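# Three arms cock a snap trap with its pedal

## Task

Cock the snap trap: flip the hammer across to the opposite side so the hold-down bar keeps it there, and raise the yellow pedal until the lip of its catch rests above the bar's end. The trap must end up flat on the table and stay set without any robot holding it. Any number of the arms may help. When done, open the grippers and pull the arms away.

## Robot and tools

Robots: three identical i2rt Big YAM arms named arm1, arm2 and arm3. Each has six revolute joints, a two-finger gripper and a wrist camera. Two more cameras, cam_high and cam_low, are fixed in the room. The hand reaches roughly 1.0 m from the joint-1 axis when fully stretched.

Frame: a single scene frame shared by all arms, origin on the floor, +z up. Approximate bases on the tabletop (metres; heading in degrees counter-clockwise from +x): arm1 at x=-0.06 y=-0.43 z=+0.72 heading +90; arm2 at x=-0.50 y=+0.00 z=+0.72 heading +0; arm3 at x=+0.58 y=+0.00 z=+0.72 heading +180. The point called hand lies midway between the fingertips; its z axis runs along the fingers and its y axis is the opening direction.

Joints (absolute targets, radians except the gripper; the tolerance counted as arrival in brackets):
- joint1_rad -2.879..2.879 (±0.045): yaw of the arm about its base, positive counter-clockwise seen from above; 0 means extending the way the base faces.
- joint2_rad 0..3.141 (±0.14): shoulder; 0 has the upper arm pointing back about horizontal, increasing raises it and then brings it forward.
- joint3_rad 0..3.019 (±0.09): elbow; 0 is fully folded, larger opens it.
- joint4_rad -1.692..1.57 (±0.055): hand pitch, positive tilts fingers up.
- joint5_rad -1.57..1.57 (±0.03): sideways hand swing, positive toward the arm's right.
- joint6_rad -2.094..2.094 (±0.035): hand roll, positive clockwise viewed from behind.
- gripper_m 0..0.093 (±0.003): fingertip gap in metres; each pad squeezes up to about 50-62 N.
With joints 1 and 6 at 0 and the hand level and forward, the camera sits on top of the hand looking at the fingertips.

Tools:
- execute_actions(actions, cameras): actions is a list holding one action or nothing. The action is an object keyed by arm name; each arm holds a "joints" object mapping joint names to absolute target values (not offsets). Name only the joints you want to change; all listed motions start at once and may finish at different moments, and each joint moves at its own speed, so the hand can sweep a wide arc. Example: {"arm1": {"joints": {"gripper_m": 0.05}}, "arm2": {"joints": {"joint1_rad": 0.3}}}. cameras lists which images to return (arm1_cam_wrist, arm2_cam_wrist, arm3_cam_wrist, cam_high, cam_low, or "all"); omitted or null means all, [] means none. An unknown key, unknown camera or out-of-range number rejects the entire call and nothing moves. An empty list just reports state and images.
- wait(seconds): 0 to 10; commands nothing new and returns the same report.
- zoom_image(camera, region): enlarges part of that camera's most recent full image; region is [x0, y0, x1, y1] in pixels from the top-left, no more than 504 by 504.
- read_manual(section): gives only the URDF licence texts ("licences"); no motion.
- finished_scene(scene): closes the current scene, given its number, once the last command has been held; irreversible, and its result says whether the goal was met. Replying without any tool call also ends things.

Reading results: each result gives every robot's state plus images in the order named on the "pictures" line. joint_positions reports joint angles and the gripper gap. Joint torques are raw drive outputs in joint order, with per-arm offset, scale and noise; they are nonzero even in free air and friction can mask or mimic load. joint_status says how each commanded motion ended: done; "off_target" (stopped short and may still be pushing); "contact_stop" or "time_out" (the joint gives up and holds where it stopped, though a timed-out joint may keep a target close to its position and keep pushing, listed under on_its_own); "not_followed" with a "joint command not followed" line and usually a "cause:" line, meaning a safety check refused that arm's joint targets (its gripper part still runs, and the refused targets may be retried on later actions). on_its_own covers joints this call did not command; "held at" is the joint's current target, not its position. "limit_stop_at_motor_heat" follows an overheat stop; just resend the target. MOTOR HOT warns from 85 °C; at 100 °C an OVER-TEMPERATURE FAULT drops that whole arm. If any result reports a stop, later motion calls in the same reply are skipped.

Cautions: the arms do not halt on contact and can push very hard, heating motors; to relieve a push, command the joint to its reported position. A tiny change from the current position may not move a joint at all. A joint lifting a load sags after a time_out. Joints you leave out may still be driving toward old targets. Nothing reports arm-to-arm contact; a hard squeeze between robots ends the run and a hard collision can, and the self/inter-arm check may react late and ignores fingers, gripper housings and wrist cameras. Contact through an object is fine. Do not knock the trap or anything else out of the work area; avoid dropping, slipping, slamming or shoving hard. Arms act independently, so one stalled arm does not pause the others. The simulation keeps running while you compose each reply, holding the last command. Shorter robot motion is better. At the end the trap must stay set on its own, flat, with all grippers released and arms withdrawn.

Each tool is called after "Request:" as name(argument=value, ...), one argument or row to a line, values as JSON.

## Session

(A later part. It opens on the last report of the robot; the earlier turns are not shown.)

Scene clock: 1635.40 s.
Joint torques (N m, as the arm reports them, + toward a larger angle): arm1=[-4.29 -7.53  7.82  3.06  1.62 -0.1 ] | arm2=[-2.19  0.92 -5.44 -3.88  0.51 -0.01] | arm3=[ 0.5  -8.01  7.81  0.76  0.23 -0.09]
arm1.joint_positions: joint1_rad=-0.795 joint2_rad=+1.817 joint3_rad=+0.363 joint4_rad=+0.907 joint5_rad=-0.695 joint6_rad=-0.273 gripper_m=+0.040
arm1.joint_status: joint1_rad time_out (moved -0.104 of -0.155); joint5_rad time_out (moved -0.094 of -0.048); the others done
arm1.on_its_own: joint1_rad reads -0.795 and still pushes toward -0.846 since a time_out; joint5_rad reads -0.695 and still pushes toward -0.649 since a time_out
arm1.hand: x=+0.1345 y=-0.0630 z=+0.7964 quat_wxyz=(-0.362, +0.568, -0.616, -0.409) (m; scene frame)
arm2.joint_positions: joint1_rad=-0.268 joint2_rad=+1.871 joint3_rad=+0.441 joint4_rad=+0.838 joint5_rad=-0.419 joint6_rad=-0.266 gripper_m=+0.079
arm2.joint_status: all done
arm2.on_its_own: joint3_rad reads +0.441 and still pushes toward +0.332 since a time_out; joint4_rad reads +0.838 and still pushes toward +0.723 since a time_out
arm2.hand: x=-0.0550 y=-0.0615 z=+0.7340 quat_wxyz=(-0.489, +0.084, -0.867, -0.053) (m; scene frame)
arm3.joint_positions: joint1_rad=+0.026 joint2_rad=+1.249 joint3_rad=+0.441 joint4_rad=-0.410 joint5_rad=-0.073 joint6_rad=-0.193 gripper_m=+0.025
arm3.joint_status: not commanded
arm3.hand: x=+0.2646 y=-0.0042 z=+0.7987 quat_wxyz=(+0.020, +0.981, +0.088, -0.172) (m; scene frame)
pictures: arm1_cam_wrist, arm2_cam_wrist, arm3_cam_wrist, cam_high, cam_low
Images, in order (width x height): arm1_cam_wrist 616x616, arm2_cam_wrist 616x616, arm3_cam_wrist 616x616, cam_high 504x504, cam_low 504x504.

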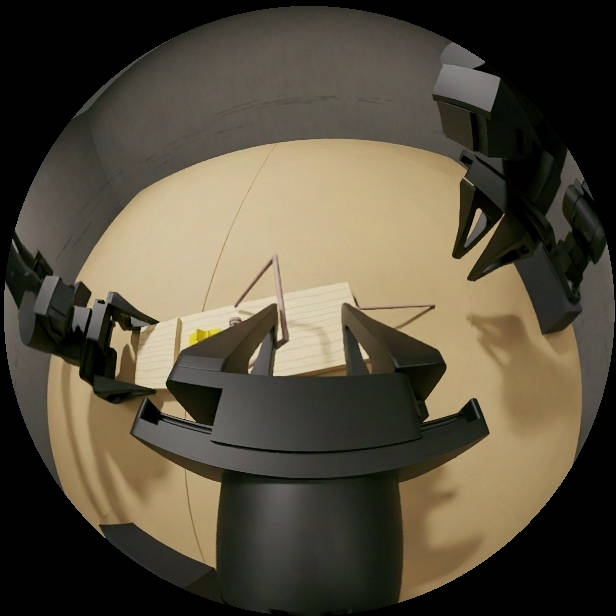

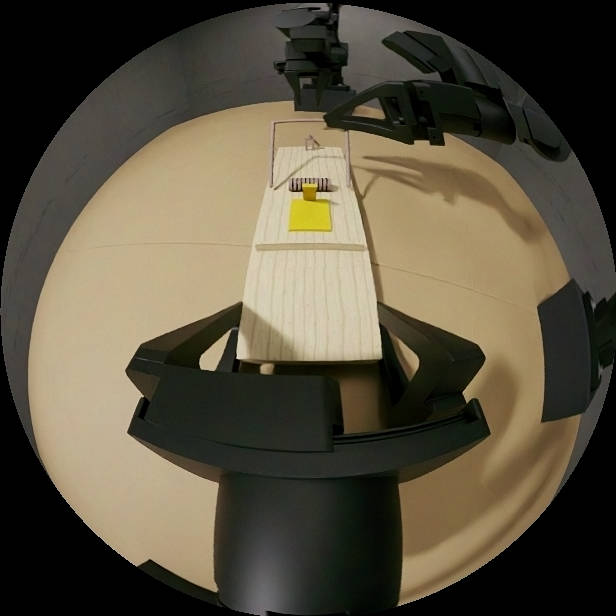

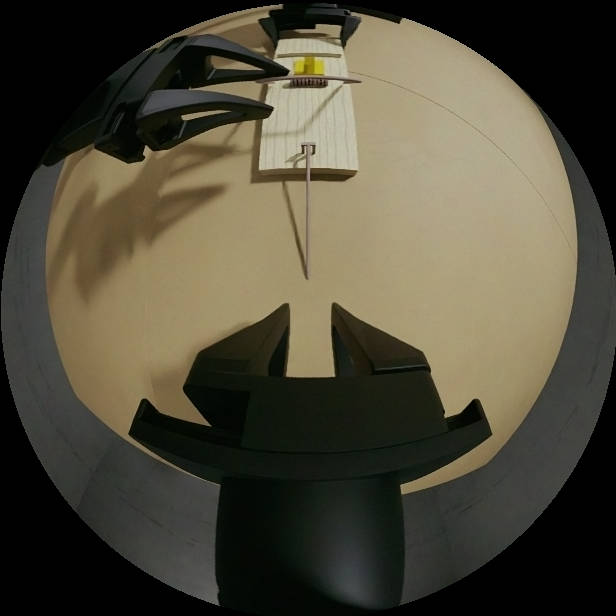

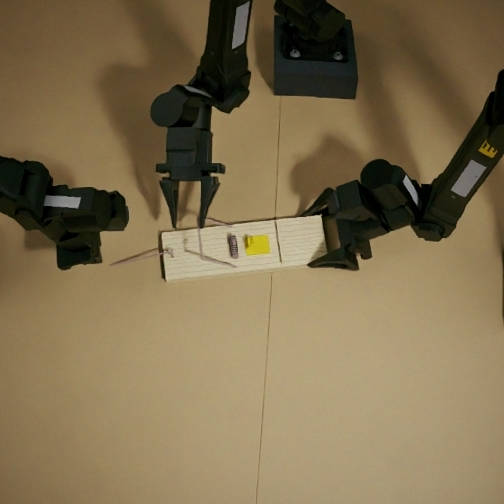

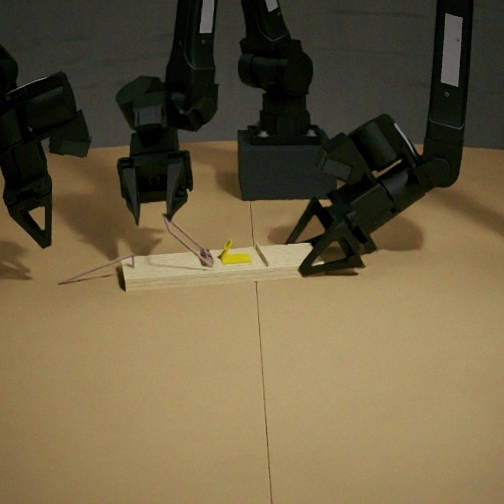

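Request:
execute_actions(
  actions=[
    {"arm1": {"joints": {"joint1_rad": -0.827, "joint2_rad": 2.209, "joint3_rad": 0.407, "joint4_rad": 1.213, "joint5_rad": -0.748, "joint6_rad": -0.31}}, "arm3": {"joints": {"joint1_rad": 0.073, "joint2_rad": 1.483, "joint3_rad": 0.575, "joint4_rad": -0.274, "joint5_rad": -0.052, "joint6_rad": -0.14}}},
  ],
)

Request:
zoom_image(
  camera="cam_low",
  region=[40, 170, 280, 310],
)

Request:
zoom_image(
  camera="arm1_cam_wrist",
  region=[220, 220, 400, 400],
)

Scene clock: 1690.53 s.
Joint torques (N m, as the arm reports them, + toward a larger angle): arm1=[-2.72 -3.29  0.81 -0.12  1.69 -0.43] | arm2=[-2.28  1.17 -5.44 -3.86  0.5  -0.01] | arm3=[  1.01 -10.47   8.05   1.66   0.24   0.05]
arm1.joint_positions: joint1_rad=-0.801 joint2_rad=+2.110 joint3_rad=+0.404 joint4_rad=+1.258 joint5_rad=-0.796 joint6_rad=-0.272 gripper_m=+0.040
arm1.joint_status: joint5_rad time_out (moved -0.101 of -0.053); joint6_rad time_out (moved +0.001 of -0.037); the others done
arm1.on_its_own: joint5_rad reads -0.796 and still pushes toward -0.748 since a time_out; joint6_rad reads -0.272 and still pushes toward -0.310 since a time_out
arm1.hand: x=+0.1256 y=-0.0573 z=+0.7596 quat_wxyz=(-0.384, +0.579, -0.564, -0.446) (m; scene frame)
arm2.joint_positions: joint1_rad=-0.268 joint2_rad=+1.871 joint3_rad=+0.441 joint4_rad=+0.838 joint5_rad=-0.419 joint6_rad=-0.266 gripper_m=+0.079
arm2.joint_status: not commanded
arm2.on_its_own: joint3_rad reads +0.441 and still pushes toward +0.332 since a time_out; joint4_rad reads +0.838 and still pushes toward +0.723 since a time_out
arm2.hand: x=-0.0550 y=-0.0615 z=+0.7340 quat_wxyz=(-0.489, +0.084, -0.867, -0.053) (m; scene frame)
arm3.joint_positions: joint1_rad=+0.063 joint2_rad=+1.471 joint3_rad=+0.554 joint4_rad=-0.283 joint5_rad=-0.056 joint6_rad=-0.147 gripper_m=+0.025
arm3.joint_status: all done
arm3.hand: x=+0.2073 y=-0.0137 z=+0.7751 quat_wxyz=(+0.018, +0.980, +0.083, -0.180) (m; scene frame)
pictures: arm1_cam_wrist, arm2_cam_wrist, arm3_cam_wrist, cam_high, cam_low
Images, in order (width x height): arm1_cam_wrist 616x616, arm2_cam_wrist 616x616, arm3_cam_wrist 616x616, cam_high 504x504, cam_low 504x504.

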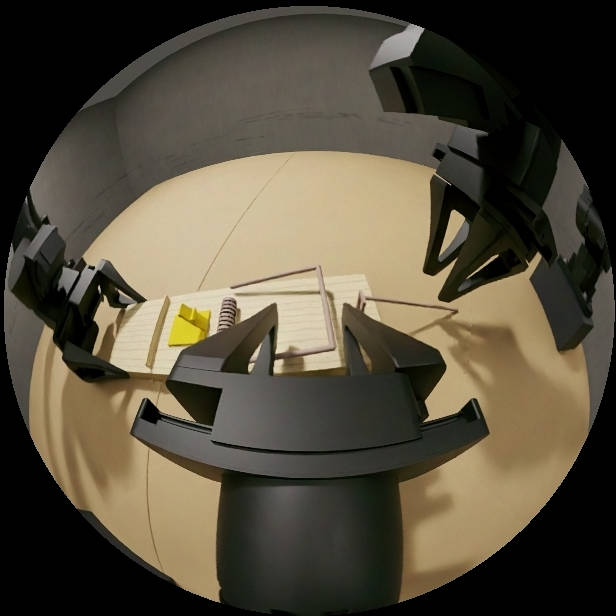

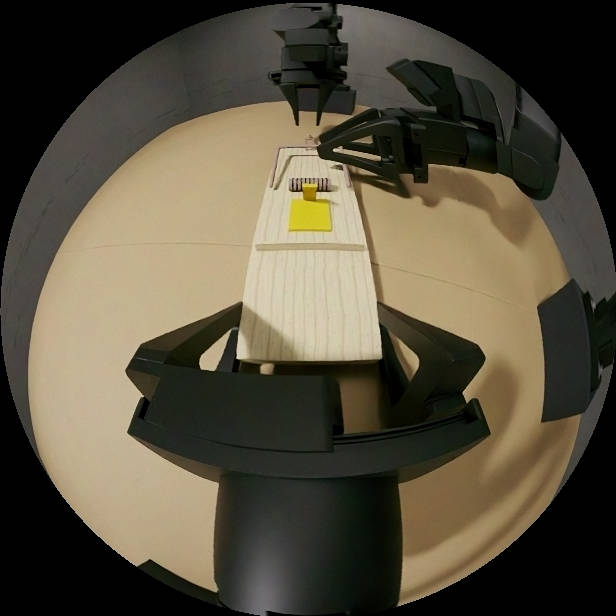

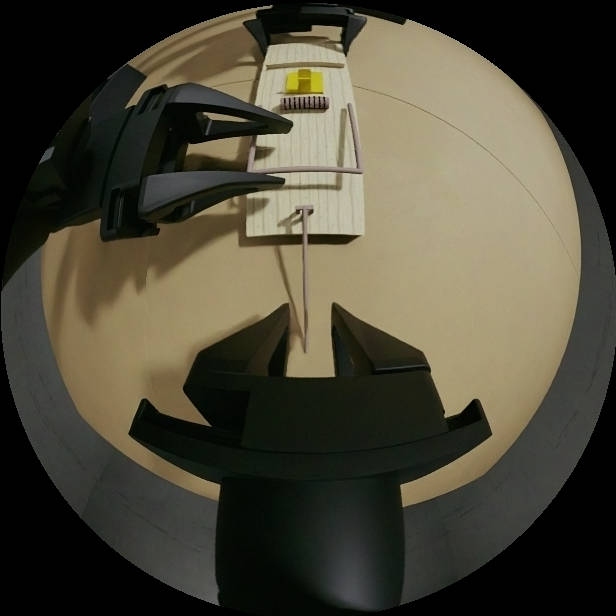

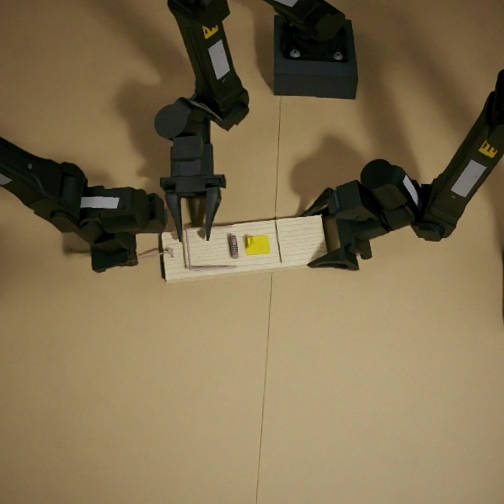

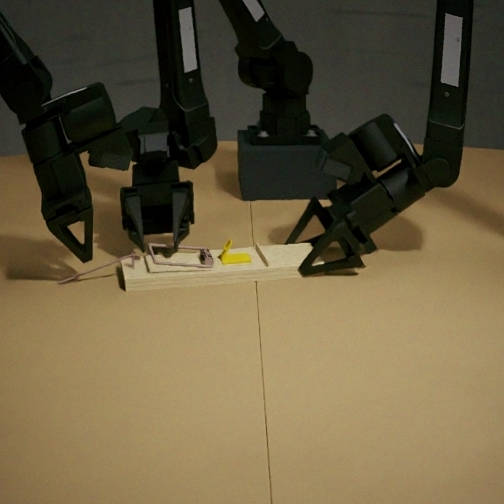

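Region (40, 170, 280, 310) of cam_low's 504x504 image, scaled by 2.100, with more detail than that image has; it fills the top 294 rows of this view, and the rest is white.

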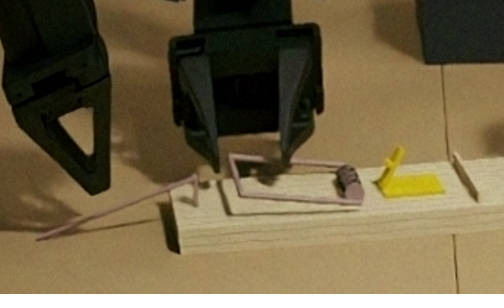

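Region (220, 220, 400, 400) of arm1_cam_wrist's 616x616 image, scaled by 2.800, with more detail than that image has.

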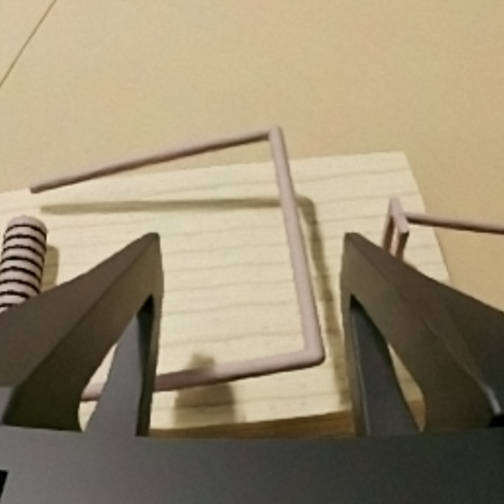

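Request:
execute_actions(
  actions=[
    {"arm1": {"joints": {"joint1_rad": -0.86, "joint2_rad": 2.208, "joint3_rad": 0.43, "joint4_rad": 1.205, "joint5_rad": -0.709, "joint6_rad": -0.319}}, "arm3": {"joints": {"joint1_rad": 0.082, "joint2_rad": 1.583, "joint3_rad": 0.565, "joint4_rad": -0.205}}},
  ],
)

Request:
zoom_image(
  camera="cam_low",
  region=[40, 170, 280, 310],
)

Request:
zoom_image(
  camera="arm1_cam_wrist",
  region=[220, 220, 400, 400],
)

Request:
zoom_image(
  camera="arm3_cam_wrist",
  region=[200, 60, 420, 380],
)

Scene clock: 1713.10 s.
Joint torques (N m, as the arm reports them, + toward a larger angle): arm1=[-2.05 -4.99  0.58 -0.58  1.13 -0.51] | arm2=[-2.38  0.84 -5.38 -3.8   0.51 -0.02] | arm3=[  1.28 -11.37   6.33   1.79   0.24   0.05]
arm1.joint_positions: joint1_rad=-0.842 joint2_rad=+2.134 joint3_rad=+0.430 joint4_rad=+1.258 joint5_rad=-0.742 joint6_rad=-0.272 gripper_m=+0.040
arm1.joint_status: joint5_rad time_out (moved +0.053 of +0.087); joint6_rad time_out (moved +0.000 of -0.047); the others done
arm1.on_its_own: joint5_rad reads -0.742 and still pushes toward -0.709 since a time_out; joint6_rad reads -0.272 and still pushes toward -0.319 since a time_out
arm1.hand: x=+0.1552 y=-0.0606 z=+0.7512 quat_wxyz=(-0.404, +0.561, -0.589, -0.419) (m; scene frame)
arm2.joint_positions: joint1_rad=-0.268 joint2_rad=+1.871 joint3_rad=+0.441 joint4_rad=+0.838 joint5_rad=-0.419 joint6_rad=-0.266 gripper_m=+0.079
arm2.joint_status: not commanded
arm2.on_its_own: joint3_rad reads +0.441 and still pushes toward +0.332 since a time_out; joint4_rad reads +0.838 and still pushes toward +0.723 since a time_out
arm2.hand: x=-0.0550 y=-0.0615 z=+0.7340 quat_wxyz=(-0.489, +0.084, -0.867, -0.053) (m; scene frame)
arm3.joint_positions: joint1_rad=+0.068 joint2_rad=+1.574 joint3_rad=+0.554 joint4_rad=-0.219 joint5_rad=-0.056 joint6_rad=-0.147 gripper_m=+0.025
arm3.joint_status: all done
arm3.hand: x=+0.2098 y=-0.0160 z=+0.7446 quat_wxyz=(+0.020, +0.983, +0.085, -0.161) (m; scene frame)
pictures: arm1_cam_wrist, arm2_cam_wrist, arm3_cam_wrist, cam_high, cam_low
Images, in order (width x height): arm1_cam_wrist 616x616, arm2_cam_wrist 616x616, arm3_cam_wrist 616x616, cam_high 504x504, cam_low 504x504.

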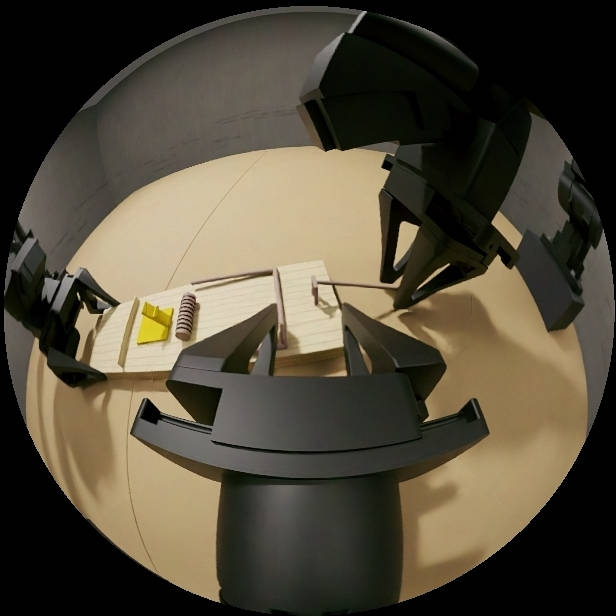

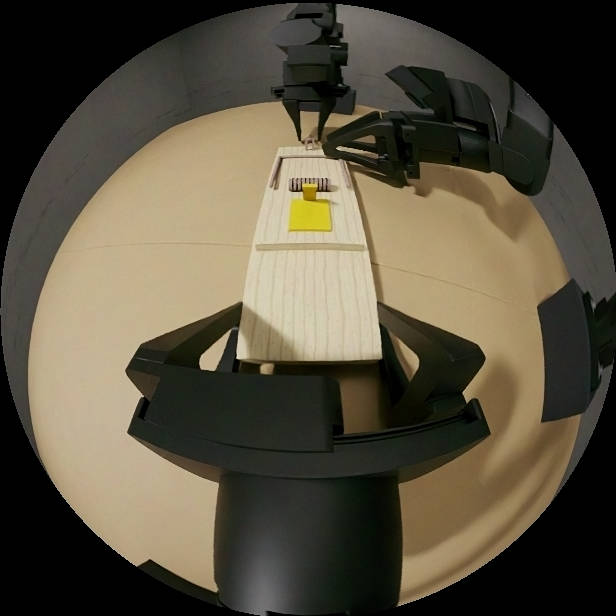

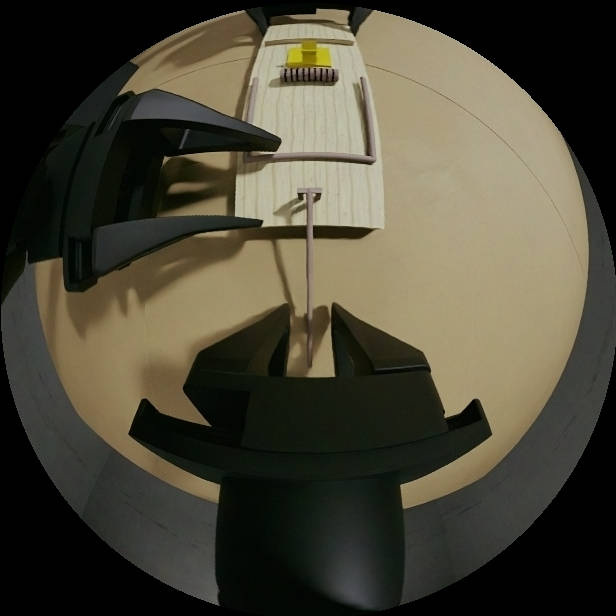

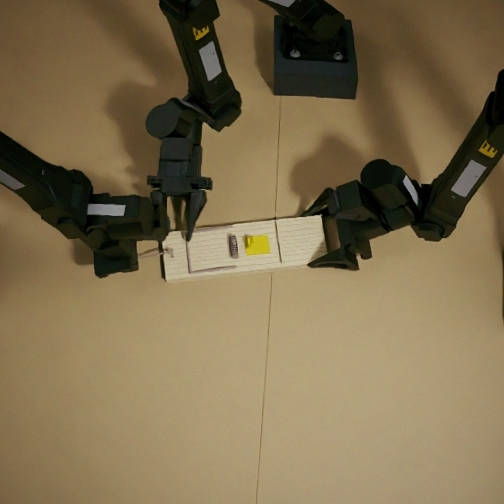

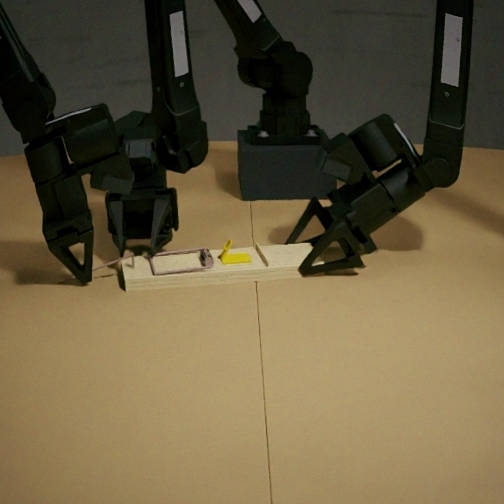

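Region (40, 170, 280, 310) of cam_low's 504x504 image, scaled by 2.100, with more detail than that image has; it fills the top 294 rows of this view, and the rest is white.

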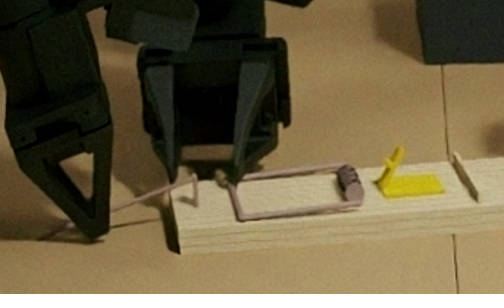

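Region (220, 220, 400, 400) of arm1_cam_wrist's 616x616 image, scaled by 2.800, with more detail than that image has.

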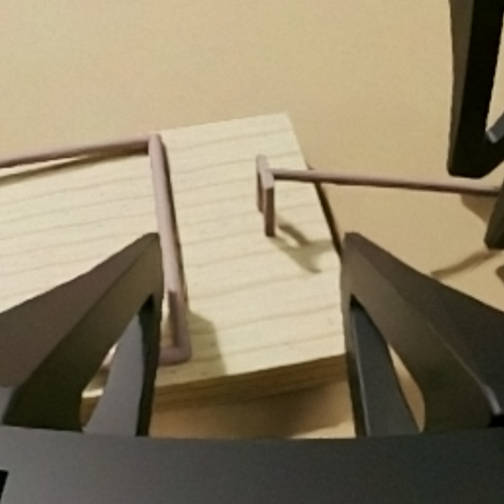

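Region (200, 60, 420, 380) of arm3_cam_wrist's 616x616 image, scaled by 1.575, with more detail than that image has; it fills the left 346 columns of this view, and the rest is white.

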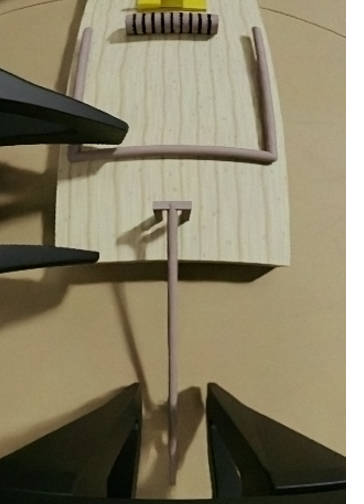

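Request:
execute_actions(
  actions=[],
)

Scene clock: 1734.27 s.
Joint torques (N m, as the arm reports them, + toward a larger angle): arm1=[-2.03 -5.39  0.61 -0.52  1.16 -0.5 ] | arm2=[-2.21  0.85 -5.42 -3.85  0.5  -0.02] | arm3=[  1.28 -11.37   6.33   1.8    0.24   0.05]
arm1.joint_positions: joint1_rad=-0.842 joint2_rad=+2.134 joint3_rad=+0.430 joint4_rad=+1.258 joint5_rad=-0.742 joint6_rad=-0.272 gripper_m=+0.040
arm1.joint_status: joint5_rad time_out (moved +0.053 of +0.087); joint6_rad time_out (moved +0.000 of -0.047); the others done
arm1.on_its_own: joint5_rad reads -0.742 and still pushes toward -0.709 since a time_out; joint6_rad reads -0.272 and still pushes toward -0.319 since a time_out
arm1.hand: x=+0.1552 y=-0.0606 z=+0.7512 quat_wxyz=(-0.404, +0.561, -0.589, -0.419) (m; scene frame)
arm2.joint_positions: joint1_rad=-0.268 joint2_rad=+1.871 joint3_rad=+0.441 joint4_rad=+0.838 joint5_rad=-0.419 joint6_rad=-0.266 gripper_m=+0.079
arm2.joint_status: not commanded
arm2.on_its_own: joint3_rad reads +0.441 and still pushes toward +0.332 since a time_out; joint4_rad reads +0.838 and still pushes toward +0.723 since a time_out
arm2.hand: x=-0.0550 y=-0.0615 z=+0.7340 quat_wxyz=(-0.489, +0.084, -0.867, -0.053) (m; scene frame)
arm3.joint_positions: joint1_rad=+0.068 joint2_rad=+1.574 joint3_rad=+0.554 joint4_rad=-0.219 joint5_rad=-0.056 joint6_rad=-0.147 gripper_m=+0.025
arm3.joint_status: all done
arm3.hand: x=+0.2098 y=-0.0160 z=+0.7446 quat_wxyz=(+0.020, +0.983, +0.085, -0.161) (m; scene frame)
pictures: arm1_cam_wrist, arm2_cam_wrist, arm3_cam_wrist, cam_high, cam_low
Images, in order (width x height): arm1_cam_wrist 616x616, arm2_cam_wrist 616x616, arm3_cam_wrist 616x616, cam_high 504x504, cam_low 504x504.

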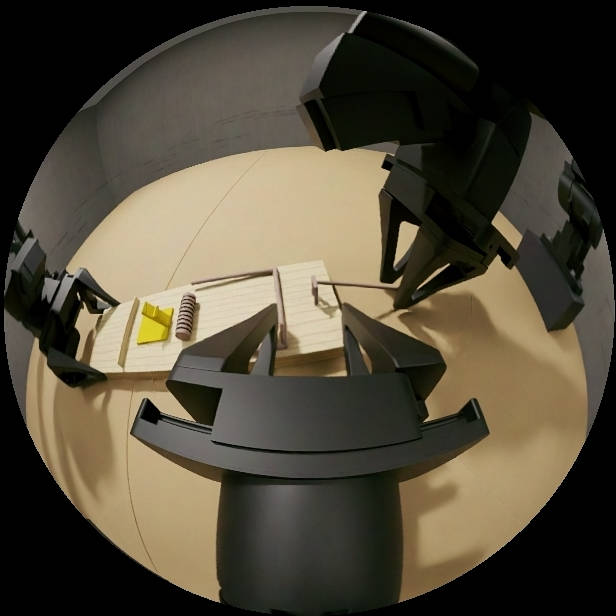

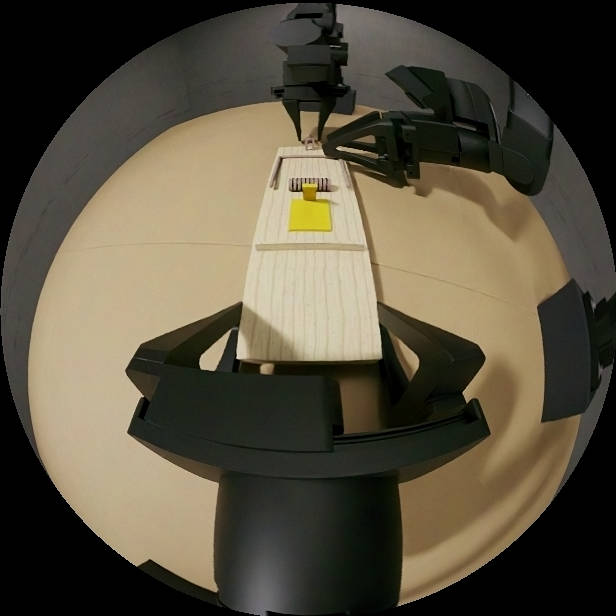

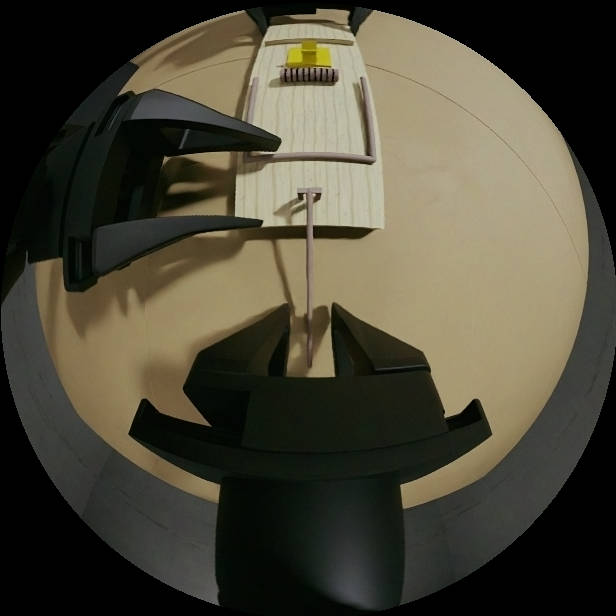

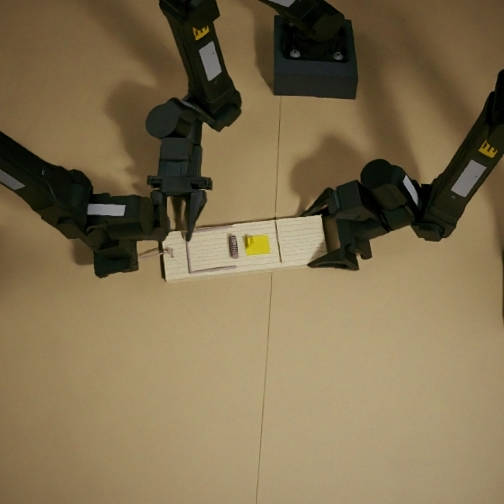

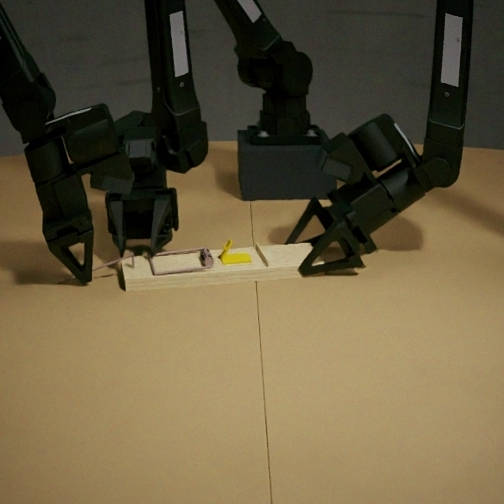

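Request:
execute_actions(
  actions=[
    {"arm1":{"joints":{"joint1_rad":-0.85,"joint5_rad":-0.722}},"arm2":{"joints":{"joint2_rad":1.93,"joint3_rad":0.39,"joint4_rad":0.79}},"arm3":{"joints":{"gripper_m":0.001}}},
  ],
  cameras=["arm3_cam_wrist","cam_low","arm1_cam_wrist"],
)

Scene clock: 1779.27 s.
Joint torques (N m, as the arm reports them, + toward a larger angle): arm1=[-1.69 -5.51  0.62 -0.47  0.68 -0.5 ] | arm2=[-2.32 -3.13 -1.15 -0.89  0.49  0.  ] | arm3=[  1.17 -11.42   6.33   1.79   0.23   0.04]
arm1.joint_positions: joint1_rad=-0.842 joint2_rad=+2.134 joint3_rad=+0.430 joint4_rad=+1.258 joint5_rad=-0.745 joint6_rad=-0.272 gripper_m=+0.040
arm1.joint_status: all done
arm1.on_its_own: joint6_rad reads -0.272 and still pushes toward -0.319 since a time_out
arm1.hand: x=+0.1547 y=-0.0605 z=+0.7513 quat_wxyz=(-0.404, +0.561, -0.588, -0.420) (m; scene frame)
arm2.joint_positions: joint1_rad=-0.268 joint2_rad=+1.870 joint3_rad=+0.443 joint4_rad=+0.843 joint5_rad=-0.419 joint6_rad=-0.266 gripper_m=+0.079
arm2.joint_status: all done
arm2.hand: x=-0.0536 y=-0.0620 z=+0.7357 quat_wxyz=(-0.492, +0.085, -0.865, -0.052) (m; scene frame)
arm3.joint_positions: joint1_rad=+0.070 joint2_rad=+1.574 joint3_rad=+0.554 joint4_rad=-0.219 joint5_rad=-0.056 joint6_rad=-0.147 gripper_m=+0.001
arm3.joint_status: all done
arm3.hand: x=+0.2099 y=-0.0164 z=+0.7446 quat_wxyz=(+0.020, +0.983, +0.085, -0.161) (m; scene frame)
pictures: arm1_cam_wrist, arm3_cam_wrist, cam_low
Images, in order (width x height): arm1_cam_wrist 616x616, arm3_cam_wrist 616x616, cam_low 504x504.

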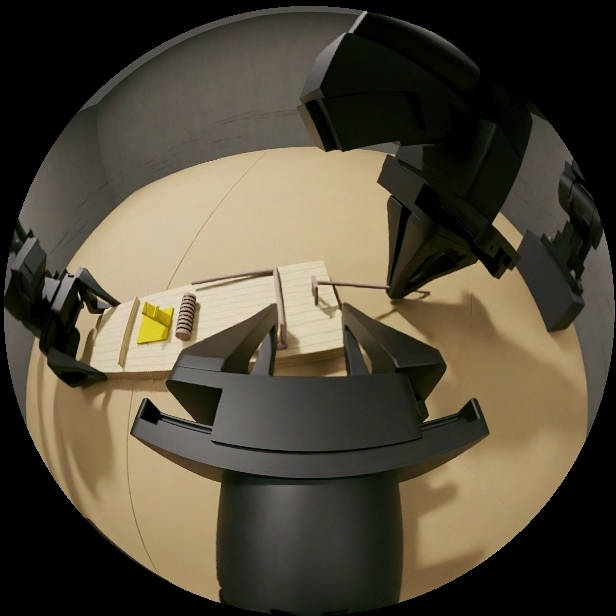

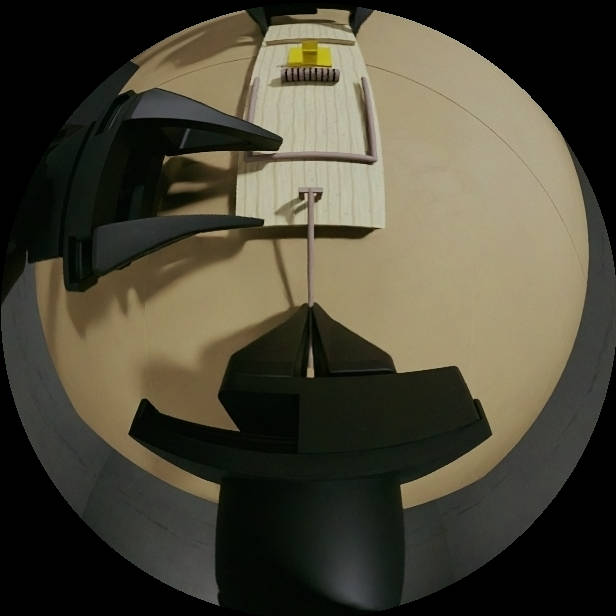

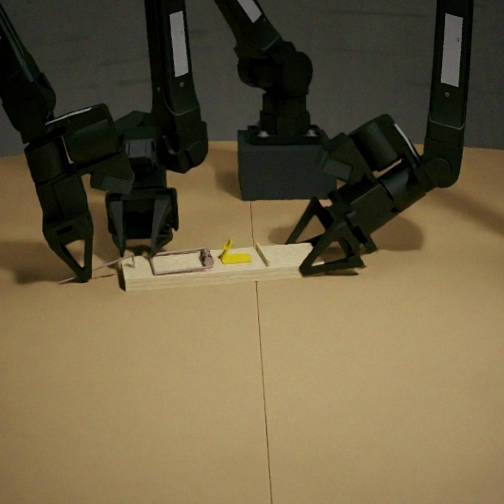

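Request:
execute_actions(
  actions=[
    {"arm3":{"joints":{"joint1_rad":0.08,"joint2_rad":1.38,"joint3_rad":0.64,"joint4_rad":-0.45,"gripper_m":0.0}}},
  ],
  cameras=["arm3_cam_wrist","cam_low","arm1_cam_wrist"],
)

Scene clock: 1842.83 s.
Joint torques (N m, as the arm reports them, + toward a larger angle): arm1=[-1.33 -5.33  0.57 -0.42  0.74 -0.5 ] | arm2=[-2.25 -3.01 -1.14 -0.92  0.52  0.  ] | arm3=[  0.71 -11.79  10.05   0.18   0.19   0.04]
arm1.joint_positions: joint1_rad=-0.842 joint2_rad=+2.134 joint3_rad=+0.430 joint4_rad=+1.258 joint5_rad=-0.746 joint6_rad=-0.272 gripper_m=+0.040
arm1.joint_status: not commanded
arm1.on_its_own: joint6_rad reads -0.272 and still pushes toward -0.319 since a time_out
arm1.hand: x=+0.1545 y=-0.0605 z=+0.7513 quat_wxyz=(-0.404, +0.561, -0.588, -0.420) (m; scene frame)
arm2.joint_positions: joint1_rad=-0.268 joint2_rad=+1.870 joint3_rad=+0.443 joint4_rad=+0.843 joint5_rad=-0.419 joint6_rad=-0.266 gripper_m=+0.079
arm2.joint_status: not commanded
arm2.hand: x=-0.0536 y=-0.0620 z=+0.7357 quat_wxyz=(-0.492, +0.085, -0.865, -0.052) (m; scene frame)
arm3.joint_positions: joint1_rad=+0.074 joint2_rad=+1.390 joint3_rad=+0.606 joint4_rad=-0.427 joint5_rad=-0.055 joint6_rad=-0.146 gripper_m=+0.001
arm3.joint_status: all done
arm3.hand: x=+0.2030 y=-0.0176 z=+0.8085 quat_wxyz=(+0.020, +0.981, +0.087, -0.174) (m; scene frame)
pictures: arm1_cam_wrist, arm3_cam_wrist, cam_low
Images, in order (width x height): arm1_cam_wrist 616x616, arm3_cam_wrist 616x616, cam_low 504x504.

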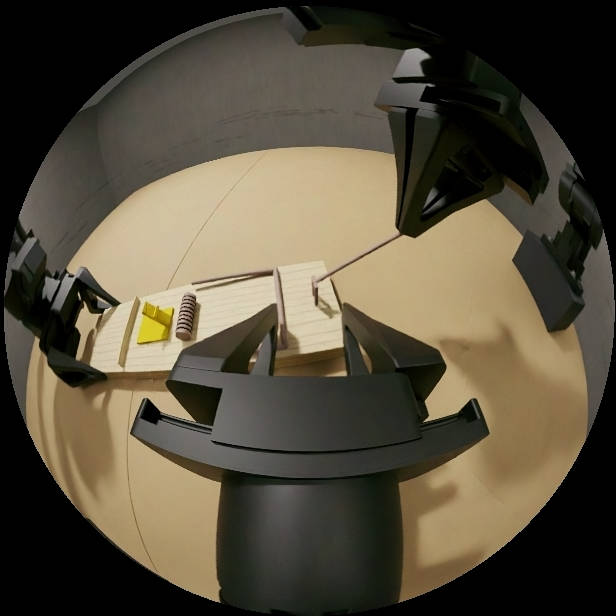

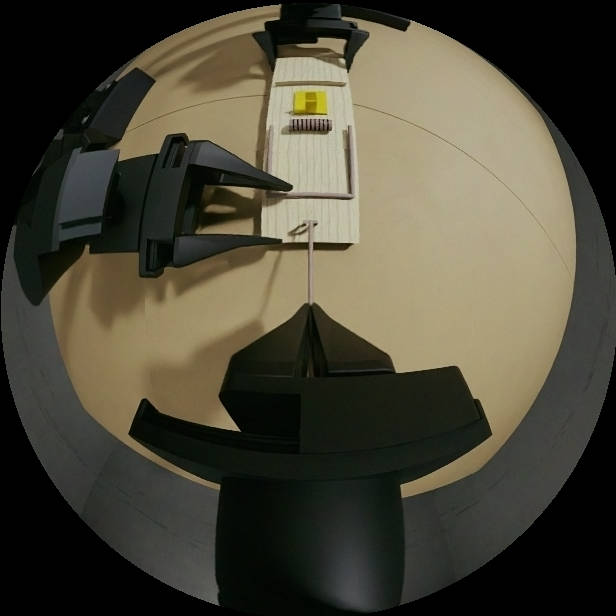

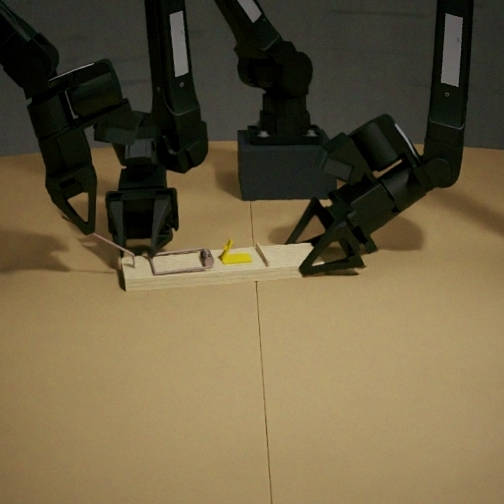

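Request:
zoom_image(
  camera="cam_low",
  region=[30, 170, 270, 310],
)

Request:
zoom_image(
  camera="arm1_cam_wrist",
  region=[280, 150, 520, 330],
)

Region (30, 170, 270, 310) of cam_low's 504x504 image, scaled by 2.100, with more detail than that image has; it fills the top 294 rows of this view, and the rest is white.

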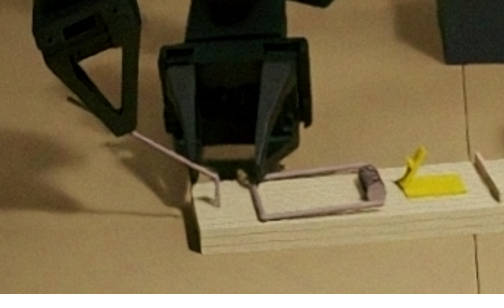

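Region (280, 150, 520, 330) of arm1_cam_wrist's 616x616 image, scaled by 2.100, with more detail than that image has; it fills the top 378 rows of this view, and the rest is white.

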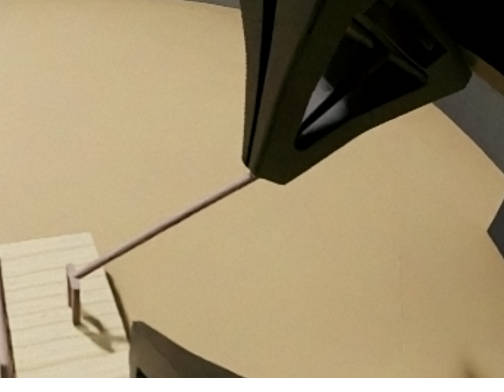

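Request:
execute_actions(
  actions=[
    {"arm3":{"joints":{"joint1_rad":0.111,"joint2_rad":1.485,"joint3_rad":0.832,"joint6_rad":-0.118}}},
  ],
  cameras=["arm3_cam_wrist","cam_low","arm1_cam_wrist","cam_high"],
)

Scene clock: 1899.57 s.
Joint torques (N m, as the arm reports them, + toward a larger angle): arm1=[-1.18 -6.26 -0.08 -0.01  0.48 -0.42] | arm2=[-1.23 -1.61  1.24 -1.27  0.7   0.07] | arm3=[ 1.76 -9.93 16.81  4.39 -0.21  0.03]
arm1.joint_positions: joint1_rad=-0.848 joint2_rad=+2.144 joint3_rad=+0.439 joint4_rad=+1.249 joint5_rad=-0.739 joint6_rad=-0.279 gripper_m=+0.040
arm1.joint_status: not commanded
arm1.on_its_own: joint6_rad reads -0.279 and still pushes toward -0.319 since a time_out
arm1.hand: x=+0.1588 y=-0.0609 z=+0.7465 quat_wxyz=(-0.403, +0.561, -0.592, -0.415) (m; scene frame)
arm2.joint_positions: joint1_rad=-0.284 joint2_rad=+1.854 joint3_rad=+0.408 joint4_rad=+0.849 joint5_rad=-0.423 joint6_rad=-0.274 gripper_m=+0.079
arm2.joint_status: not commanded
arm2.hand: x=-0.0680 y=-0.0644 z=+0.7357 quat_wxyz=(-0.488, +0.081, -0.868, -0.049) (m; scene frame)
arm3.joint_positions: joint1_rad=+0.091 joint2_rad=+1.454 joint3_rad=+0.711 joint4_rad=-0.522 joint5_rad=-0.046 joint6_rad=-0.123 gripper_m=+0.001
arm3.joint_status: joint3_rad time_out (moved +0.105 of +0.226); the others done
arm3.on_its_own: joint3_rad reads +0.711 and still pushes toward +0.823 since a time_out
arm3.hand: x=+0.1800 y=-0.0235 z=+0.8148 quat_wxyz=(+0.020, +0.985, +0.084, -0.147) (m; scene frame)
pictures: arm1_cam_wrist, arm3_cam_wrist, cam_high, cam_low
Images, in order (width x height): arm1_cam_wrist 616x616, arm3_cam_wrist 616x616, cam_high 504x504, cam_low 504x504.

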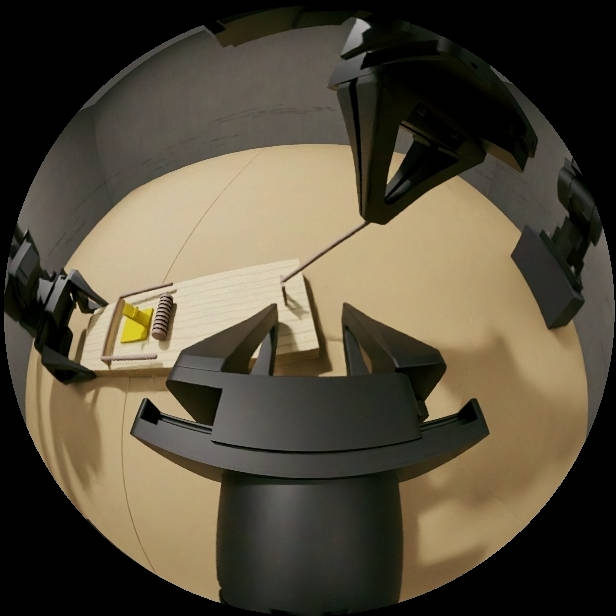

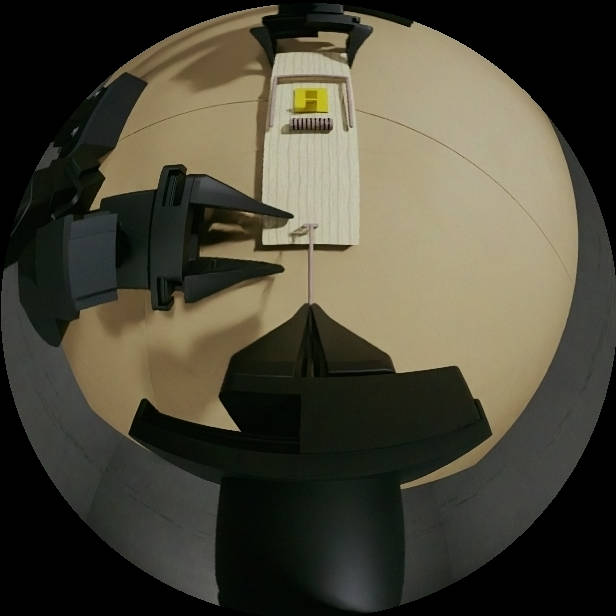

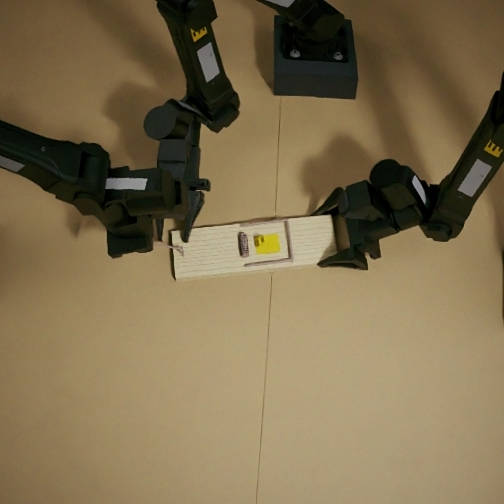

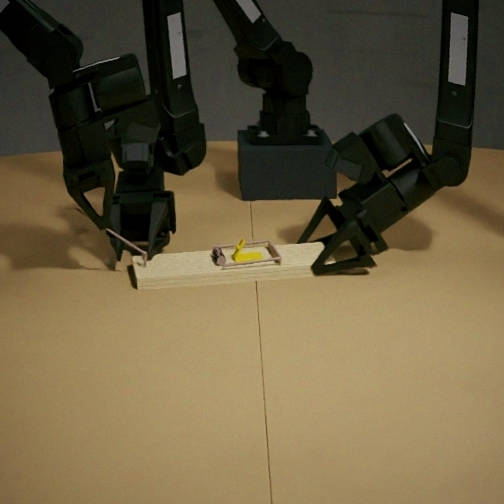

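Request:
execute_actions(
  actions=[
    {"arm3":{"joints":{"joint1_rad":0.093,"joint2_rad":1.45,"joint3_rad":0.72,"joint4_rad":-0.52,"gripper_m":0.001}}},
  ],
)

Scene clock: 1952.90 s.
Joint torques (N m, as the arm reports them, + toward a larger angle): arm1=[-1.3  -5.91 -0.15 -0.1   0.45 -0.45] | arm2=[-1.57 -1.66  1.21 -1.2   0.68  0.08] | arm3=[  0.33 -12.65   8.09   1.55  -0.21   0.02]
arm1.joint_positions: joint1_rad=-0.848 joint2_rad=+2.144 joint3_rad=+0.439 joint4_rad=+1.249 joint5_rad=-0.739 joint6_rad=-0.279 gripper_m=+0.040
arm1.joint_status: not commanded
arm1.on_its_own: joint6_rad reads -0.279 and still pushes toward -0.319 since a time_out
arm1.hand: x=+0.1588 y=-0.0609 z=+0.7465 quat_wxyz=(-0.403, +0.561, -0.592, -0.415) (m; scene frame)
arm2.joint_positions: joint1_rad=-0.284 joint2_rad=+1.854 joint3_rad=+0.408 joint4_rad=+0.849 joint5_rad=-0.423 joint6_rad=-0.274 gripper_m=+0.079
arm2.joint_status: not commanded
arm2.hand: x=-0.0680 y=-0.0644 z=+0.7357 quat_wxyz=(-0.488, +0.081, -0.868, -0.049) (m; scene frame)
arm3.joint_positions: joint1_rad=+0.091 joint2_rad=+1.454 joint3_rad=+0.711 joint4_rad=-0.530 joint5_rad=-0.046 joint6_rad=-0.122 gripper_m=+0.001
arm3.joint_status: all done
arm3.hand: x=+0.1818 y=-0.0234 z=+0.8143 quat_wxyz=(+0.020, +0.986, +0.083, -0.143) (m; scene frame)
pictures: arm1_cam_wrist, arm2_cam_wrist, arm3_cam_wrist, cam_high, cam_low
Images, in order (width x height): arm1_cam_wrist 616x616, arm2_cam_wrist 616x616, arm3_cam_wrist 616x616, cam_high 504x504, cam_low 504x504.

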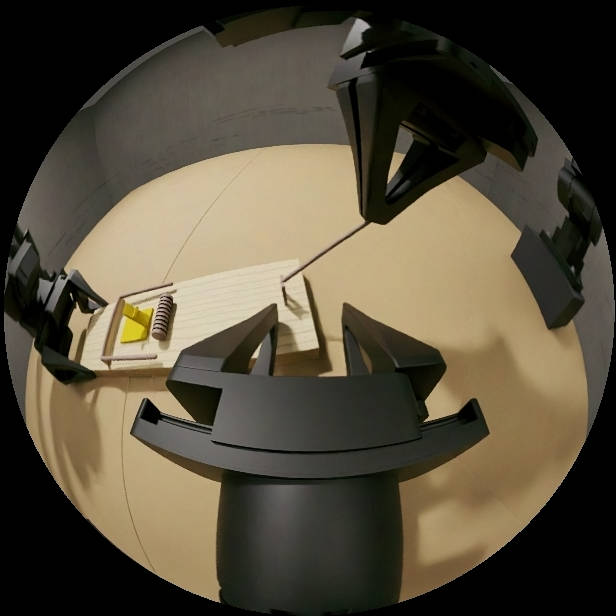

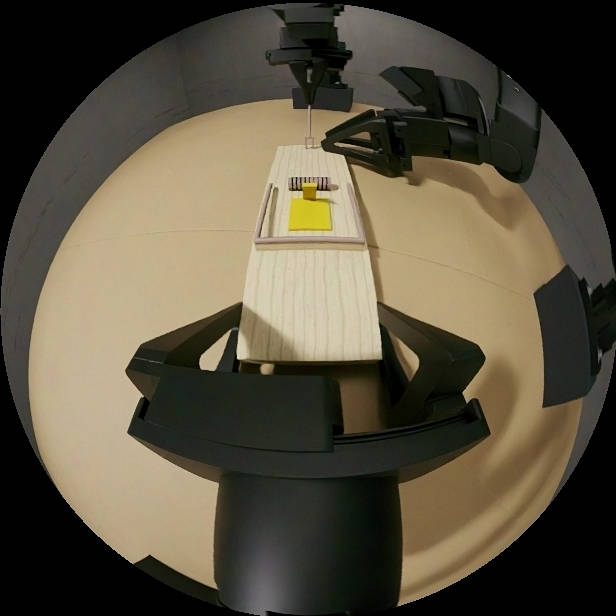

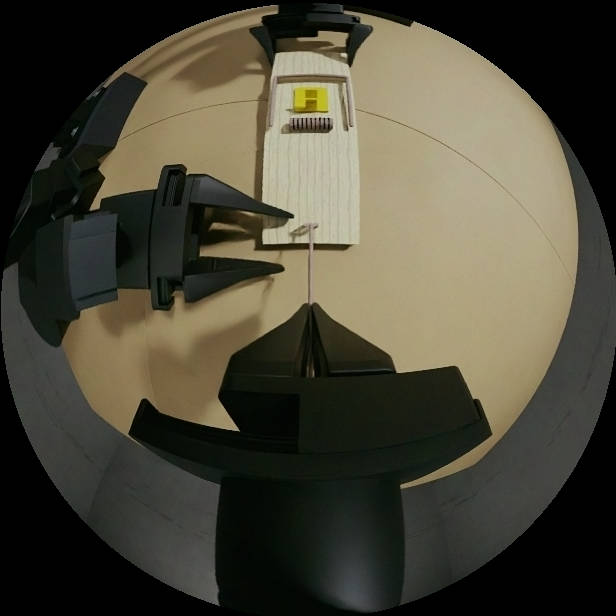

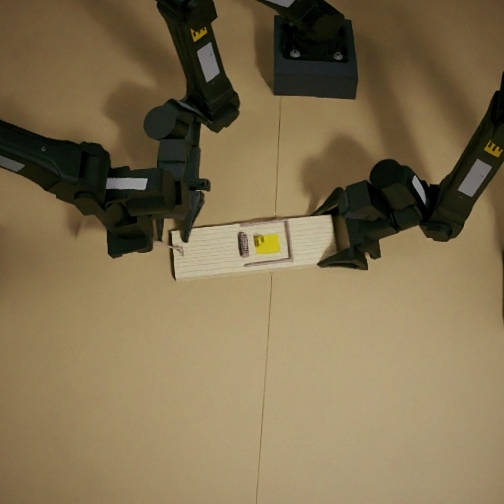

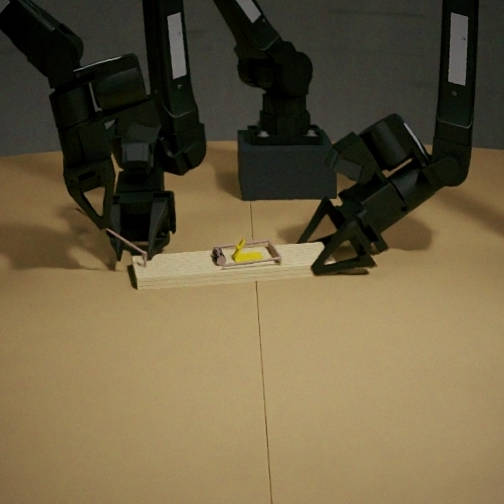

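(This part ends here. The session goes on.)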